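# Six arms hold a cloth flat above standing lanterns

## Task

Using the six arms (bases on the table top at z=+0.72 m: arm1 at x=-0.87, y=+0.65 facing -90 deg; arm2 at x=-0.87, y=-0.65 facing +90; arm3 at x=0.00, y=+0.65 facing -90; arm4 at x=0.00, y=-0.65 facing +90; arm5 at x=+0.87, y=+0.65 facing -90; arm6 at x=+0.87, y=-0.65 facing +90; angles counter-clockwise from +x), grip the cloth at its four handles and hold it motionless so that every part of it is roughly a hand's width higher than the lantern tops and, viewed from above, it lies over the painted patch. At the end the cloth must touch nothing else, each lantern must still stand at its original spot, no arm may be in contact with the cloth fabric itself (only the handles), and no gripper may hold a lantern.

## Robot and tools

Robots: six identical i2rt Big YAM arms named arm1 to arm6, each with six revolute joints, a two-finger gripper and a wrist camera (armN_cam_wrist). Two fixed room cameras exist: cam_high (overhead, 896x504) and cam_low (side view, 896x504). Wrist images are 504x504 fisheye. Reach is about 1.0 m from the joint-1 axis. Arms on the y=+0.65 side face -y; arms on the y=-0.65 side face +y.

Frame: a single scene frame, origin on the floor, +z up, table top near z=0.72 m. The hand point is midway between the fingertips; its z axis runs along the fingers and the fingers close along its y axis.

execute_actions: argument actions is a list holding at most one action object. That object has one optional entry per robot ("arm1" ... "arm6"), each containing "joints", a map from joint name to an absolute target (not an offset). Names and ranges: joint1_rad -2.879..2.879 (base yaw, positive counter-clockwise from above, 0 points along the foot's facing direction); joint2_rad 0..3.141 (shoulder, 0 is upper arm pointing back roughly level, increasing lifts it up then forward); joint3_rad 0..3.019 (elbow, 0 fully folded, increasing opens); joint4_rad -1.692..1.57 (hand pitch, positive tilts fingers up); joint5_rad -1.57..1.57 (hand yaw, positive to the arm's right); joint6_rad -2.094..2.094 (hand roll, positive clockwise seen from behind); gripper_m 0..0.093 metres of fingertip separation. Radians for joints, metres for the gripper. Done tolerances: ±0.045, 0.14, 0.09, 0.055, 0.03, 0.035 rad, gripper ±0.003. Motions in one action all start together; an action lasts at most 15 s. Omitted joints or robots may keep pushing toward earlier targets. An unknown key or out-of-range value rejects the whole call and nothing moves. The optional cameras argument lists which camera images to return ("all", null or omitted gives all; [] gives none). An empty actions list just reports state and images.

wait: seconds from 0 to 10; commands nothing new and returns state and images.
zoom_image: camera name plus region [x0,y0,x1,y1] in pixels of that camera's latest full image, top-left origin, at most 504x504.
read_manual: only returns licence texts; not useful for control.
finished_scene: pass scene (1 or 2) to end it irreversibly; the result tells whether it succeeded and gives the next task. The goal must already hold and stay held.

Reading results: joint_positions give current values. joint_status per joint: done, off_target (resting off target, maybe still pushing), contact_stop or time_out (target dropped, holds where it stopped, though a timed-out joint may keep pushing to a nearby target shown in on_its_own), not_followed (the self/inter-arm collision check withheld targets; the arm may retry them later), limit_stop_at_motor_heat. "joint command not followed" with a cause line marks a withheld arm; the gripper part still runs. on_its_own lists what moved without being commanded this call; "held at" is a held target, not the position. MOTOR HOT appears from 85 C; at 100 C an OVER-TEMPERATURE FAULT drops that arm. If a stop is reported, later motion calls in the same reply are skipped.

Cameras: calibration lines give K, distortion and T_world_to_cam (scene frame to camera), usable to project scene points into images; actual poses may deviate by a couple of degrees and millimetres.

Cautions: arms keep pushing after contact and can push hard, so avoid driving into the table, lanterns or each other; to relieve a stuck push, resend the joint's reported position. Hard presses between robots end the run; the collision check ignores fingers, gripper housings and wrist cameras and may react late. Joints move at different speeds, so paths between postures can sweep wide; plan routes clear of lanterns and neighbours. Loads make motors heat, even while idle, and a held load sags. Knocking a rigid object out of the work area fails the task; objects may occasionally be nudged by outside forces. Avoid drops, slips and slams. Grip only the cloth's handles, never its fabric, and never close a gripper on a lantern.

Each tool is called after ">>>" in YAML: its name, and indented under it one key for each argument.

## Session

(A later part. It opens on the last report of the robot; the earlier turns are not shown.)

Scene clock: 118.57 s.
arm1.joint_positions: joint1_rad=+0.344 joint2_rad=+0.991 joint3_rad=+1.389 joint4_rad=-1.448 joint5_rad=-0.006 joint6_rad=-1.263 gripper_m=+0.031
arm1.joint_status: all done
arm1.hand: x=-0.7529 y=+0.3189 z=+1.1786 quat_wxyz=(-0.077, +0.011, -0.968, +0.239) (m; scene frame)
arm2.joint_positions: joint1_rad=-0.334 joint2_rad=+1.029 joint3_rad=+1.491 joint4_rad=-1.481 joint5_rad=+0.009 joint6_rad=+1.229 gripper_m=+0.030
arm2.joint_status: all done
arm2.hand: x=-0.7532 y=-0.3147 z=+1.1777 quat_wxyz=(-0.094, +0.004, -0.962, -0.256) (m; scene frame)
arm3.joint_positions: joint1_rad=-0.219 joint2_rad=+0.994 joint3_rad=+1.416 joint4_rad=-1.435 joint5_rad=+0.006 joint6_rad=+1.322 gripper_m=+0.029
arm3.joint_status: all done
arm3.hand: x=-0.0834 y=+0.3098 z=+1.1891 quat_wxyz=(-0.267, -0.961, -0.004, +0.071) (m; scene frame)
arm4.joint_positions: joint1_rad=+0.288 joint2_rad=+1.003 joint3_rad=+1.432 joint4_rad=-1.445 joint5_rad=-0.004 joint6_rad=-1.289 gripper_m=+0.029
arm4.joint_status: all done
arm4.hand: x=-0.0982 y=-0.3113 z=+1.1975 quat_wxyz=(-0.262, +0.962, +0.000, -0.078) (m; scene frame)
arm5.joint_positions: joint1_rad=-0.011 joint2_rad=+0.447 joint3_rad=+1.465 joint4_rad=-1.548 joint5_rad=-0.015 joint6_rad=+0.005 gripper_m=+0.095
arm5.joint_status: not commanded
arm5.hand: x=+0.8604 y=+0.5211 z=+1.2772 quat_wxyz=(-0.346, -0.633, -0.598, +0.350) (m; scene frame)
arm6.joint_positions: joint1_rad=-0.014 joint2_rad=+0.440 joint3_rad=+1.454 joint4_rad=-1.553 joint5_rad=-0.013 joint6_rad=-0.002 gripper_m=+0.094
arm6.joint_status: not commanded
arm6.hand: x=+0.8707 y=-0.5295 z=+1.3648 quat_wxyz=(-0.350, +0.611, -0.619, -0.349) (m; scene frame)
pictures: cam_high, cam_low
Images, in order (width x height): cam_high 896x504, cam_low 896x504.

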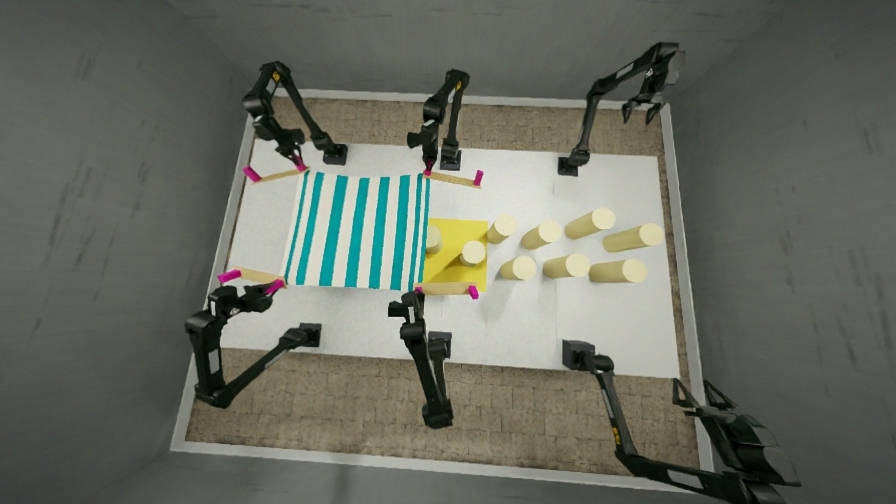

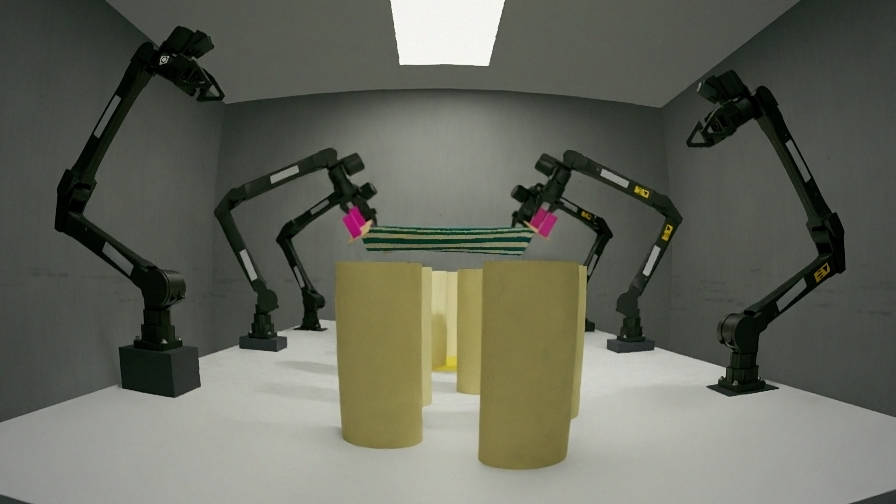

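>>> execute_actions:
  actions:
    - {"arm1":{"joints":{"joint1_rad":0.752,"joint2_rad":1.246,"joint3_rad":1.655,"joint4_rad":-1.372,"joint6_rad":-0.858}},"arm2":{"joints":{"joint1_rad":-0.76,"joint2_rad":1.25,"joint3_rad":1.72,"joint4_rad":-1.432,"joint6_rad":0.804}},"arm3":{"joints":{"joint1_rad":0.33,"joint2_rad":1.035,"joint3_rad":1.49,"joint4_rad":-1.43,"joint6_rad":1.885}},"arm4":{"joints":{"joint1_rad":-0.283,"joint2_rad":0.985,"joint3_rad":1.425,"joint4_rad":-1.47,"joint6_rad":-1.87}}}
  cameras: ["cam_high"]

>>> execute_actions:
  actions:
    - {"arm1":{"joints":{"joint1_rad":0.988,"joint2_rad":1.69,"joint3_rad":2.148,"joint4_rad":-1.435,"joint6_rad":-0.623}},"arm2":{"joints":{"joint1_rad":-1.01,"joint2_rad":1.642,"joint3_rad":2.15,"joint4_rad":-1.468,"joint6_rad":0.559}},"arm3":{"joints":{"joint1_rad":0.722,"joint2_rad":1.312,"joint3_rad":1.735,"joint4_rad":-1.355,"joint6_rad":2.09}},"arm4":{"joints":{"joint1_rad":-0.754,"joint2_rad":1.187,"joint3_rad":1.615,"joint4_rad":-1.388,"joint6_rad":-2.09}}}
  cameras: ["cam_high","cam_low"]

>>> zoom_image:
  camera: "cam_low"
  region: [310, 170, 590, 330]

>>> zoom_image:
  camera: "cam_high"
  region: [360, 155, 540, 305]

Scene clock: 125.43 s.
arm1.joint_positions: joint1_rad=+0.752 joint2_rad=+1.269 joint3_rad=+1.602 joint4_rad=-1.379 joint5_rad=-0.002 joint6_rad=-0.860 gripper_m=+0.031
arm1.joint_status: all done
arm1.hand: x=-0.5573 y=+0.3059 z=+1.1810 quat_wxyz=(-0.166, +0.013, -0.968, +0.189) (m; scene frame)
arm2.joint_positions: joint1_rad=-0.764 joint2_rad=+1.276 joint3_rad=+1.658 joint4_rad=-1.436 joint5_rad=+0.003 joint6_rad=+0.810 gripper_m=+0.030
arm2.joint_status: all done
arm2.hand: x=-0.5574 y=-0.3229 z=+1.1684 quat_wxyz=(-0.178, +0.000, -0.967, -0.185) (m; scene frame)
arm3.joint_positions: joint1_rad=+0.320 joint2_rad=+1.046 joint3_rad=+1.416 joint4_rad=-1.435 joint5_rad=+0.009 joint6_rad=+1.863 gripper_m=+0.029
arm3.joint_status: all done
arm3.hand: x=+0.1073 y=+0.2999 z=+1.1713 quat_wxyz=(-0.241, -0.968, -0.003, -0.067) (m; scene frame)
arm4.joint_positions: joint1_rad=-0.277 joint2_rad=+1.003 joint3_rad=+1.422 joint4_rad=-1.465 joint5_rad=-0.006 joint6_rad=-1.850 gripper_m=+0.029
arm4.joint_status: all done
arm4.hand: x=+0.0962 y=-0.3156 z=+1.1903 quat_wxyz=(-0.250, +0.966, -0.001, +0.069) (m; scene frame)
arm5.joint_positions: joint1_rad=-0.011 joint2_rad=+0.447 joint3_rad=+1.465 joint4_rad=-1.548 joint5_rad=-0.015 joint6_rad=+0.005 gripper_m=+0.095
arm5.joint_status: not commanded
arm5.hand: x=+0.8604 y=+0.5211 z=+1.2772 quat_wxyz=(-0.346, -0.633, -0.598, +0.350) (m; scene frame)
arm6.joint_positions: joint1_rad=-0.014 joint2_rad=+0.440 joint3_rad=+1.454 joint4_rad=-1.553 joint5_rad=-0.013 joint6_rad=-0.002 gripper_m=+0.094
arm6.joint_status: not commanded
arm6.hand: x=+0.8707 y=-0.5295 z=+1.3648 quat_wxyz=(-0.350, +0.611, -0.619, -0.349) (m; scene frame)
pictures: cam_high
Images, in order (width x height): cam_high 896x504.

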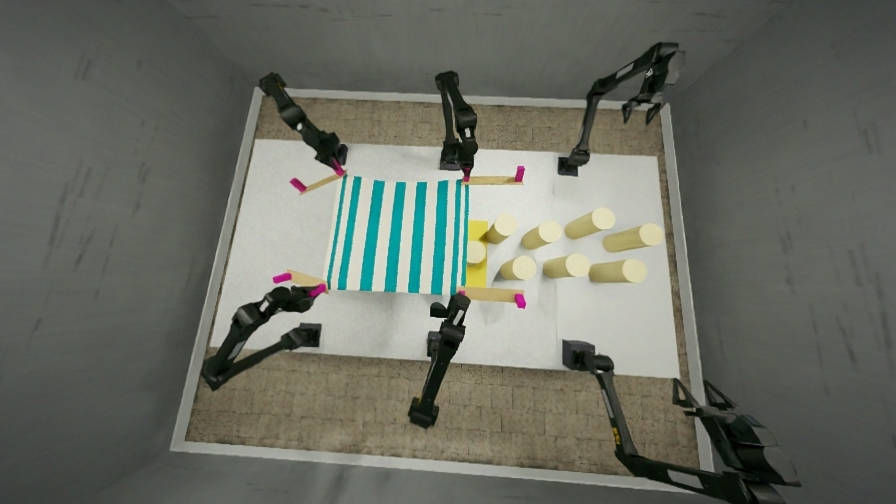

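Scene clock: 126.93 s.
arm1.joint_positions: joint1_rad=+0.978 joint2_rad=+1.714 joint3_rad=+2.091 joint4_rad=-1.421 joint5_rad=+0.003 joint6_rad=-0.626 gripper_m=+0.031
arm1.joint_status: all done
arm1.hand: x=-0.3551 y=+0.2889 z=+1.1773 quat_wxyz=(-0.205, +0.007, -0.968, +0.147) (m; scene frame)
arm2.joint_positions: joint1_rad=-1.003 joint2_rad=+1.673 joint3_rad=+2.089 joint4_rad=-1.450 joint5_rad=-0.002 joint6_rad=+0.566 gripper_m=+0.030
arm2.joint_status: all done
arm2.hand: x=-0.3632 y=-0.3241 z=+1.1707 quat_wxyz=(-0.223, +0.003, -0.964, -0.144) (m; scene frame)
arm3.joint_positions: joint1_rad=+0.720 joint2_rad=+1.341 joint3_rad=+1.666 joint4_rad=-1.373 joint5_rad=+0.011 joint6_rad=+2.071 gripper_m=+0.029
arm3.joint_status: all done
arm3.hand: x=+0.3127 y=+0.2767 z=+1.1787 quat_wxyz=(-0.216, -0.962, -0.095, -0.140) (m; scene frame)
arm4.joint_positions: joint1_rad=-0.751 joint2_rad=+1.204 joint3_rad=+1.563 joint4_rad=-1.398 joint5_rad=-0.011 joint6_rad=-2.073 gripper_m=+0.029
arm4.joint_status: all done
arm4.hand: x=+0.2954 y=-0.3348 z=+1.1919 quat_wxyz=(-0.215, +0.957, -0.121, +0.151) (m; scene frame)
arm5.joint_positions: joint1_rad=-0.011 joint2_rad=+0.447 joint3_rad=+1.465 joint4_rad=-1.548 joint5_rad=-0.015 joint6_rad=+0.005 gripper_m=+0.095
arm5.joint_status: not commanded
arm5.hand: x=+0.8604 y=+0.5211 z=+1.2772 quat_wxyz=(-0.346, -0.633, -0.598, +0.350) (m; scene frame)
arm6.joint_positions: joint1_rad=-0.014 joint2_rad=+0.440 joint3_rad=+1.454 joint4_rad=-1.553 joint5_rad=-0.013 joint6_rad=-0.002 gripper_m=+0.094
arm6.joint_status: not commanded
arm6.hand: x=+0.8707 y=-0.5295 z=+1.3648 quat_wxyz=(-0.350, +0.611, -0.619, -0.349) (m; scene frame)
pictures: cam_high, cam_low
Images, in order (width x height): cam_high 896x504, cam_low 896x504.

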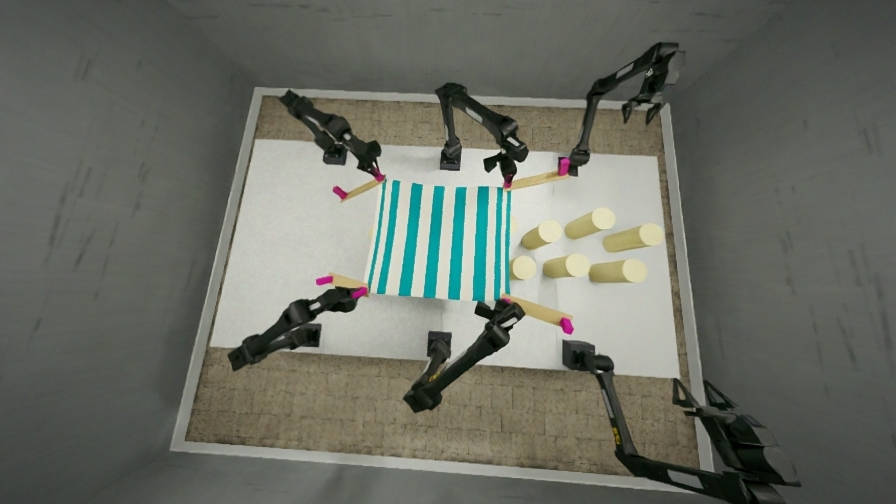

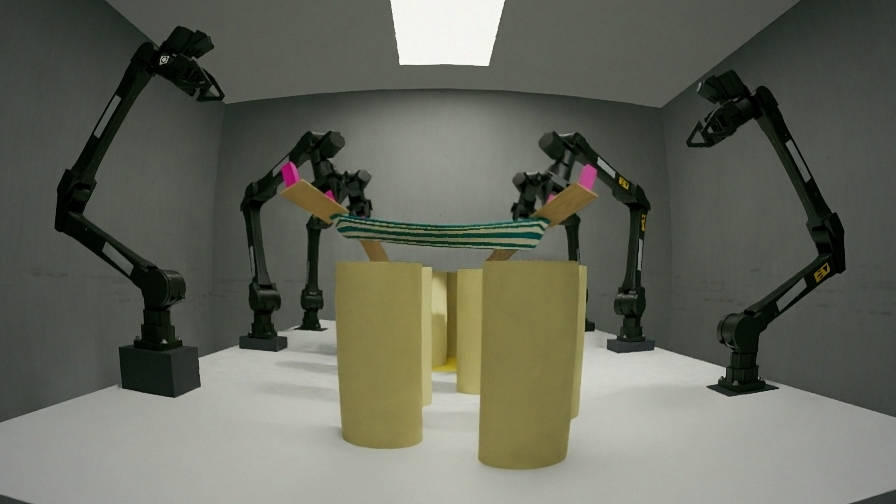

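Region (310, 170, 590, 330) of cam_low's 896x504 image, scaled by 1.800, with more detail than that image has; it fills the top 288 rows of this view, and the rest is white.

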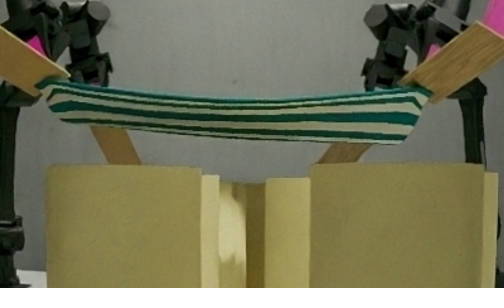

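Region (360, 155, 540, 305) of cam_high's 896x504 image, scaled by 2.800, with more detail than that image has.

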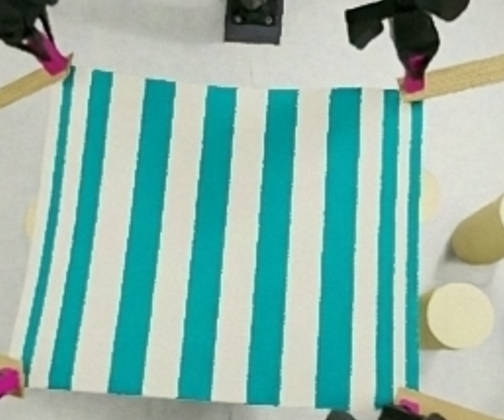

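>>> execute_actions:
  actions:
    - {"arm1":{"joints":{"joint3_rad":2.195}},"arm2":{"joints":{"joint3_rad":2.185}},"arm3":{"joints":{"joint3_rad":1.768}},"arm4":{"joints":{"joint3_rad":1.64}}}
  cameras: ["cam_high","cam_low"]

>>> zoom_image:
  camera: "cam_low"
  region: [310, 170, 590, 330]

>>> zoom_image:
  camera: "cam_high"
  region: [360, 155, 540, 305]

Scene clock: 136.20 s.
arm1.joint_positions: joint1_rad=+0.978 joint2_rad=+1.711 joint3_rad=+2.140 joint4_rad=-1.422 joint5_rad=+0.003 joint6_rad=-0.625 gripper_m=+0.031
arm1.joint_status: all done
arm1.hand: x=-0.3535 y=+0.2878 z=+1.2027 quat_wxyz=(-0.225, +0.007, -0.961, +0.161) (m; scene frame)
arm2.joint_positions: joint1_rad=-1.003 joint2_rad=+1.671 joint3_rad=+2.126 joint4_rad=-1.451 joint5_rad=-0.002 joint6_rad=+0.566 gripper_m=+0.030
arm2.joint_status: all done
arm2.hand: x=-0.3623 y=-0.3235 z=+1.1890 quat_wxyz=(-0.239, +0.003, -0.959, -0.154) (m; scene frame)
arm3.joint_positions: joint1_rad=+0.720 joint2_rad=+1.339 joint3_rad=+1.697 joint4_rad=-1.373 joint5_rad=+0.011 joint6_rad=+2.072 gripper_m=+0.029
arm3.joint_status: all done
arm3.hand: x=+0.3140 y=+0.2752 z=+1.1946 quat_wxyz=(-0.229, -0.957, -0.094, -0.149) (m; scene frame)
arm4.joint_positions: joint1_rad=-0.751 joint2_rad=+1.204 joint3_rad=+1.584 joint4_rad=-1.398 joint5_rad=-0.011 joint6_rad=-2.073 gripper_m=+0.029
arm4.joint_status: all done
arm4.hand: x=+0.2965 y=-0.3337 z=+1.2020 quat_wxyz=(-0.223, +0.955, -0.120, +0.157) (m; scene frame)
arm5.joint_positions: joint1_rad=-0.011 joint2_rad=+0.447 joint3_rad=+1.465 joint4_rad=-1.548 joint5_rad=-0.015 joint6_rad=+0.005 gripper_m=+0.095
arm5.joint_status: not commanded
arm5.hand: x=+0.8604 y=+0.5211 z=+1.2772 quat_wxyz=(-0.346, -0.633, -0.598, +0.350) (m; scene frame)
arm6.joint_positions: joint1_rad=-0.014 joint2_rad=+0.440 joint3_rad=+1.454 joint4_rad=-1.553 joint5_rad=-0.013 joint6_rad=-0.002 gripper_m=+0.094
arm6.joint_status: not commanded
arm6.hand: x=+0.8707 y=-0.5295 z=+1.3648 quat_wxyz=(-0.350, +0.611, -0.619, -0.349) (m; scene frame)
pictures: cam_high, cam_low
Images, in order (width x height): cam_high 896x504, cam_low 896x504.

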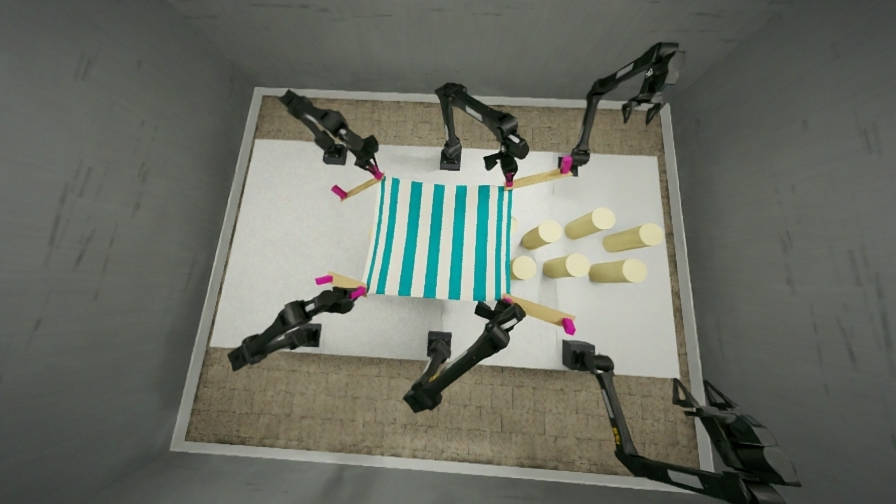

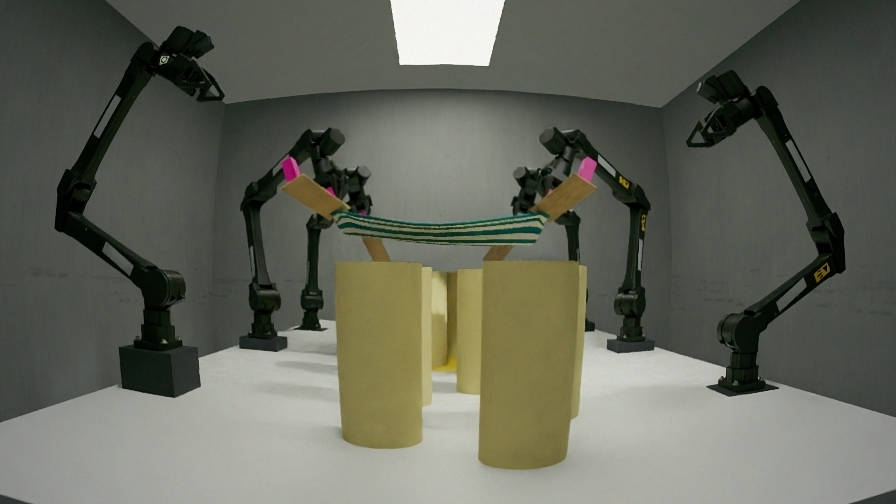

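Region (310, 170, 590, 330) of cam_low's 896x504 image, scaled by 1.800, with more detail than that image has; it fills the top 288 rows of this view, and the rest is white.

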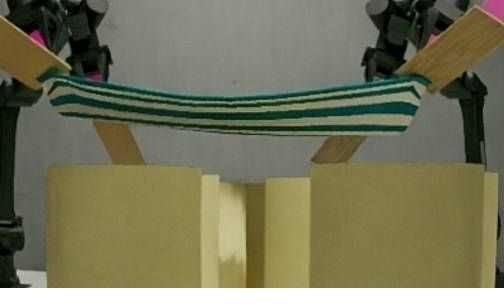

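Region (360, 155, 540, 305) of cam_high's 896x504 image, scaled by 2.800, with more detail than that image has.

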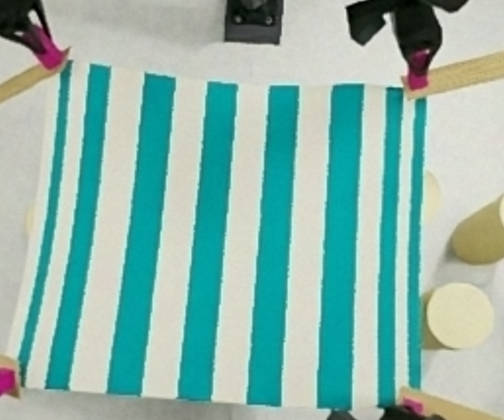

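>>> execute_actions:
  actions:
    - {"arm3":{"joints":{"joint3_rad":1.68}},"arm4":{"joints":{"joint3_rad":1.565}}}
  cameras: ["cam_high","cam_low","arm3_cam_wrist","arm4_cam_wrist","arm1_cam_wrist","arm2_cam_wrist"]

>>> zoom_image:
  camera: "cam_low"
  region: [310, 170, 590, 330]

Scene clock: 142.37 s.
arm1.joint_positions: joint1_rad=+0.978 joint2_rad=+1.711 joint3_rad=+2.140 joint4_rad=-1.422 joint5_rad=+0.003 joint6_rad=-0.625 gripper_m=+0.031
arm1.joint_status: not commanded
arm1.hand: x=-0.3535 y=+0.2878 z=+1.2027 quat_wxyz=(-0.225, +0.007, -0.961, +0.161) (m; scene frame)
arm2.joint_positions: joint1_rad=-1.003 joint2_rad=+1.671 joint3_rad=+2.126 joint4_rad=-1.451 joint5_rad=-0.002 joint6_rad=+0.566 gripper_m=+0.030
arm2.joint_status: not commanded
arm2.hand: x=-0.3623 y=-0.3235 z=+1.1890 quat_wxyz=(-0.239, +0.003, -0.959, -0.154) (m; scene frame)
arm3.joint_positions: joint1_rad=+0.720 joint2_rad=+1.338 joint3_rad=+1.680 joint4_rad=-1.373 joint5_rad=+0.011 joint6_rad=+2.072 gripper_m=+0.029
arm3.joint_status: all done
arm3.hand: x=+0.3130 y=+0.2763 z=+1.1870 quat_wxyz=(-0.223, -0.959, -0.094, -0.145) (m; scene frame)
arm4.joint_positions: joint1_rad=-0.751 joint2_rad=+1.204 joint3_rad=+1.558 joint4_rad=-1.398 joint5_rad=-0.011 joint6_rad=-2.074 gripper_m=+0.029
arm4.joint_status: all done
arm4.hand: x=+0.2951 y=-0.3352 z=+1.1895 quat_wxyz=(-0.213, +0.958, -0.121, +0.149) (m; scene frame)
arm5.joint_positions: joint1_rad=-0.011 joint2_rad=+0.447 joint3_rad=+1.465 joint4_rad=-1.548 joint5_rad=-0.015 joint6_rad=+0.005 gripper_m=+0.095
arm5.joint_status: not commanded
arm5.hand: x=+0.8604 y=+0.5211 z=+1.2772 quat_wxyz=(-0.346, -0.633, -0.598, +0.350) (m; scene frame)
arm6.joint_positions: joint1_rad=-0.014 joint2_rad=+0.440 joint3_rad=+1.454 joint4_rad=-1.553 joint5_rad=-0.013 joint6_rad=-0.002 gripper_m=+0.094
arm6.joint_status: not commanded
arm6.hand: x=+0.8707 y=-0.5295 z=+1.3648 quat_wxyz=(-0.350, +0.611, -0.619, -0.349) (m; scene frame)
pictures: arm1_cam_wrist, arm2_cam_wrist, arm3_cam_wrist, arm4_cam_wrist, cam_high, cam_low
camera_calibration (this result's frames):
arm1_cam_wrist: T_world_to_cam=[[-0.062891, -0.949512, 0.307362, -0.115831], [-0.982331, 0.113286, 0.148967, -0.555063], [-0.176266, -0.292562, -0.93986, 1.28108], [0, 0, 0, 1]] pos_world=[-0.326729, 0.327694, 1.32233]
arm2_cam_wrist: T_world_to_cam=[[0.0704741, -0.955721, -0.285712, 0.0579267], [-0.983884, -0.113786, 0.137933, -0.554888], [-0.164336, 0.271387, -0.948337, 1.28148], [0, 0, 0, 1]] pos_world=[-0.339435, -0.355553, 1.30836]
arm3_cam_wrist: T_world_to_cam=[[-0.100327, 0.878983, -0.466179, 0.343383], [0.571567, 0.434433, 0.696118, -1.11518], [0.814399, -0.196613, -0.545983, 0.574557], [0, 0, 0, 1]] pos_world=[0.203929, 0.295606, 1.25007]
arm4_cam_wrist: T_world_to_cam=[[0.174065, 0.881787, 0.438353, -0.275902], [0.561189, -0.454616, 0.691658, -1.13514], [0.809177, 0.125606, -0.573982, 0.607469], [0, 0, 0, 1]] pos_world=[0.193501, -0.349066, 1.25474]
Images, in order (width x height): arm1_cam_wrist 504x504, arm2_cam_wrist 504x504, arm3_cam_wrist 504x504, arm4_cam_wrist 504x504, cam_high 896x504, cam_low 896x504.

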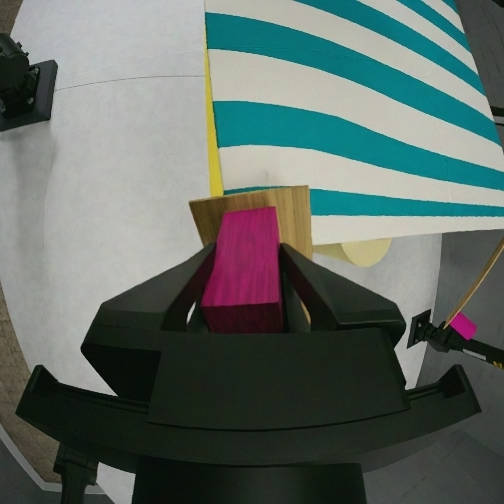

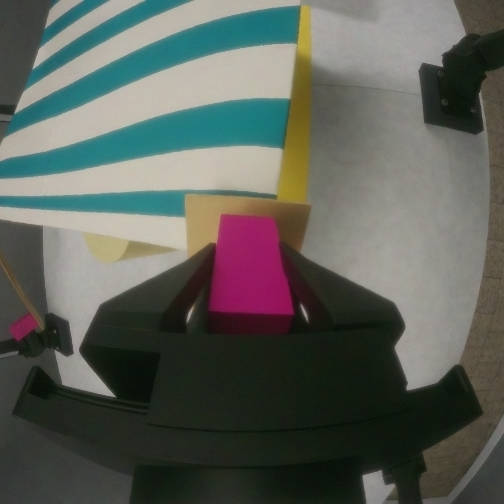

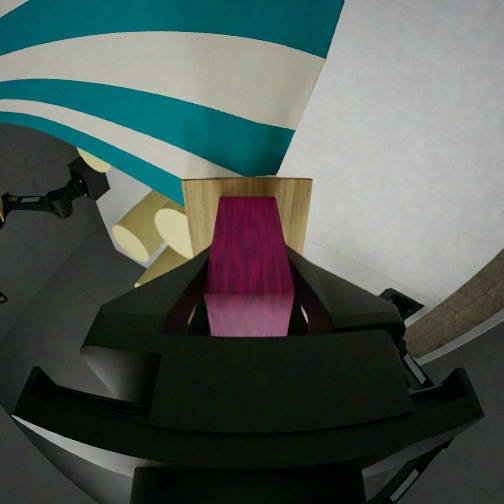

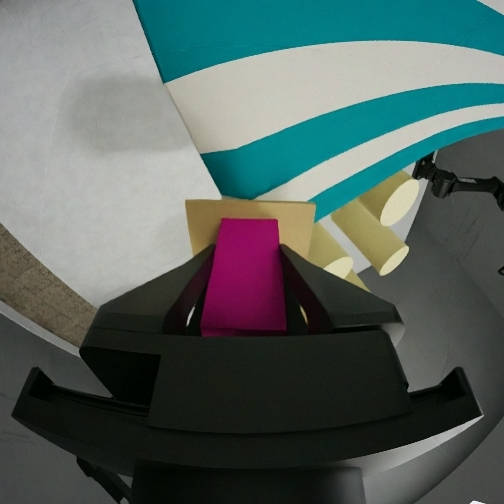

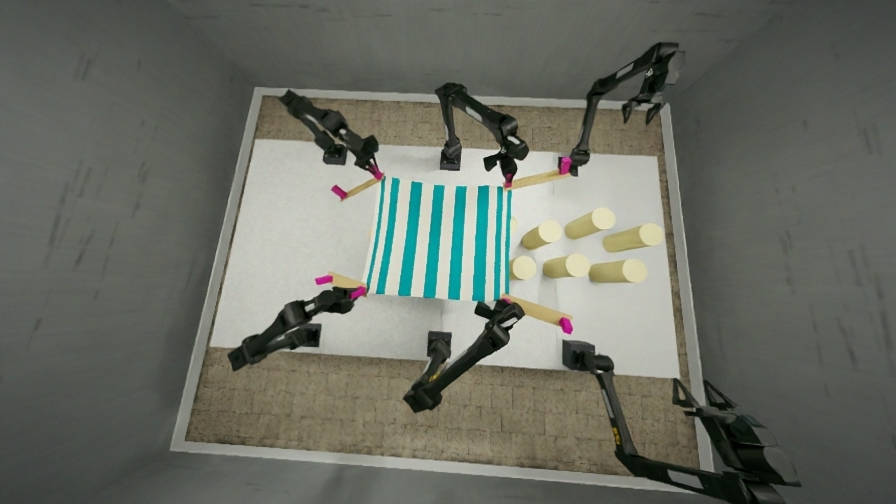

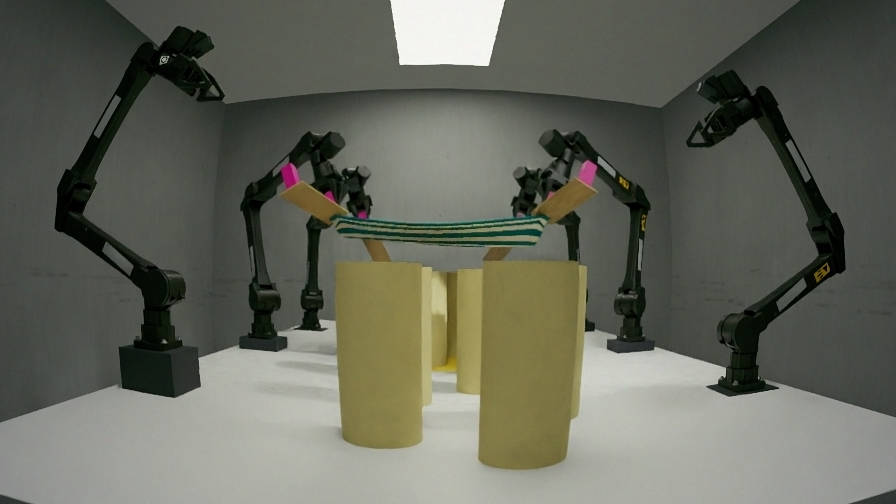

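Region (310, 170, 590, 330) of cam_low's 896x504 image, scaled by 1.800, with more detail than that image has; it fills the top 288 rows of this view, and the rest is white.

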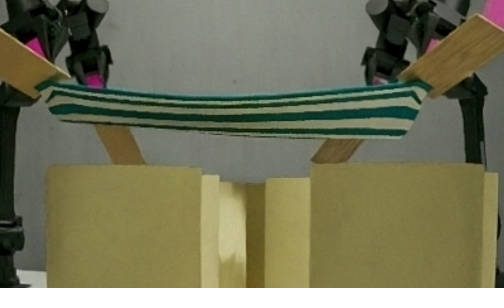

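>>> finished_scene:
  scene: 2

The scene is finished: the task was done.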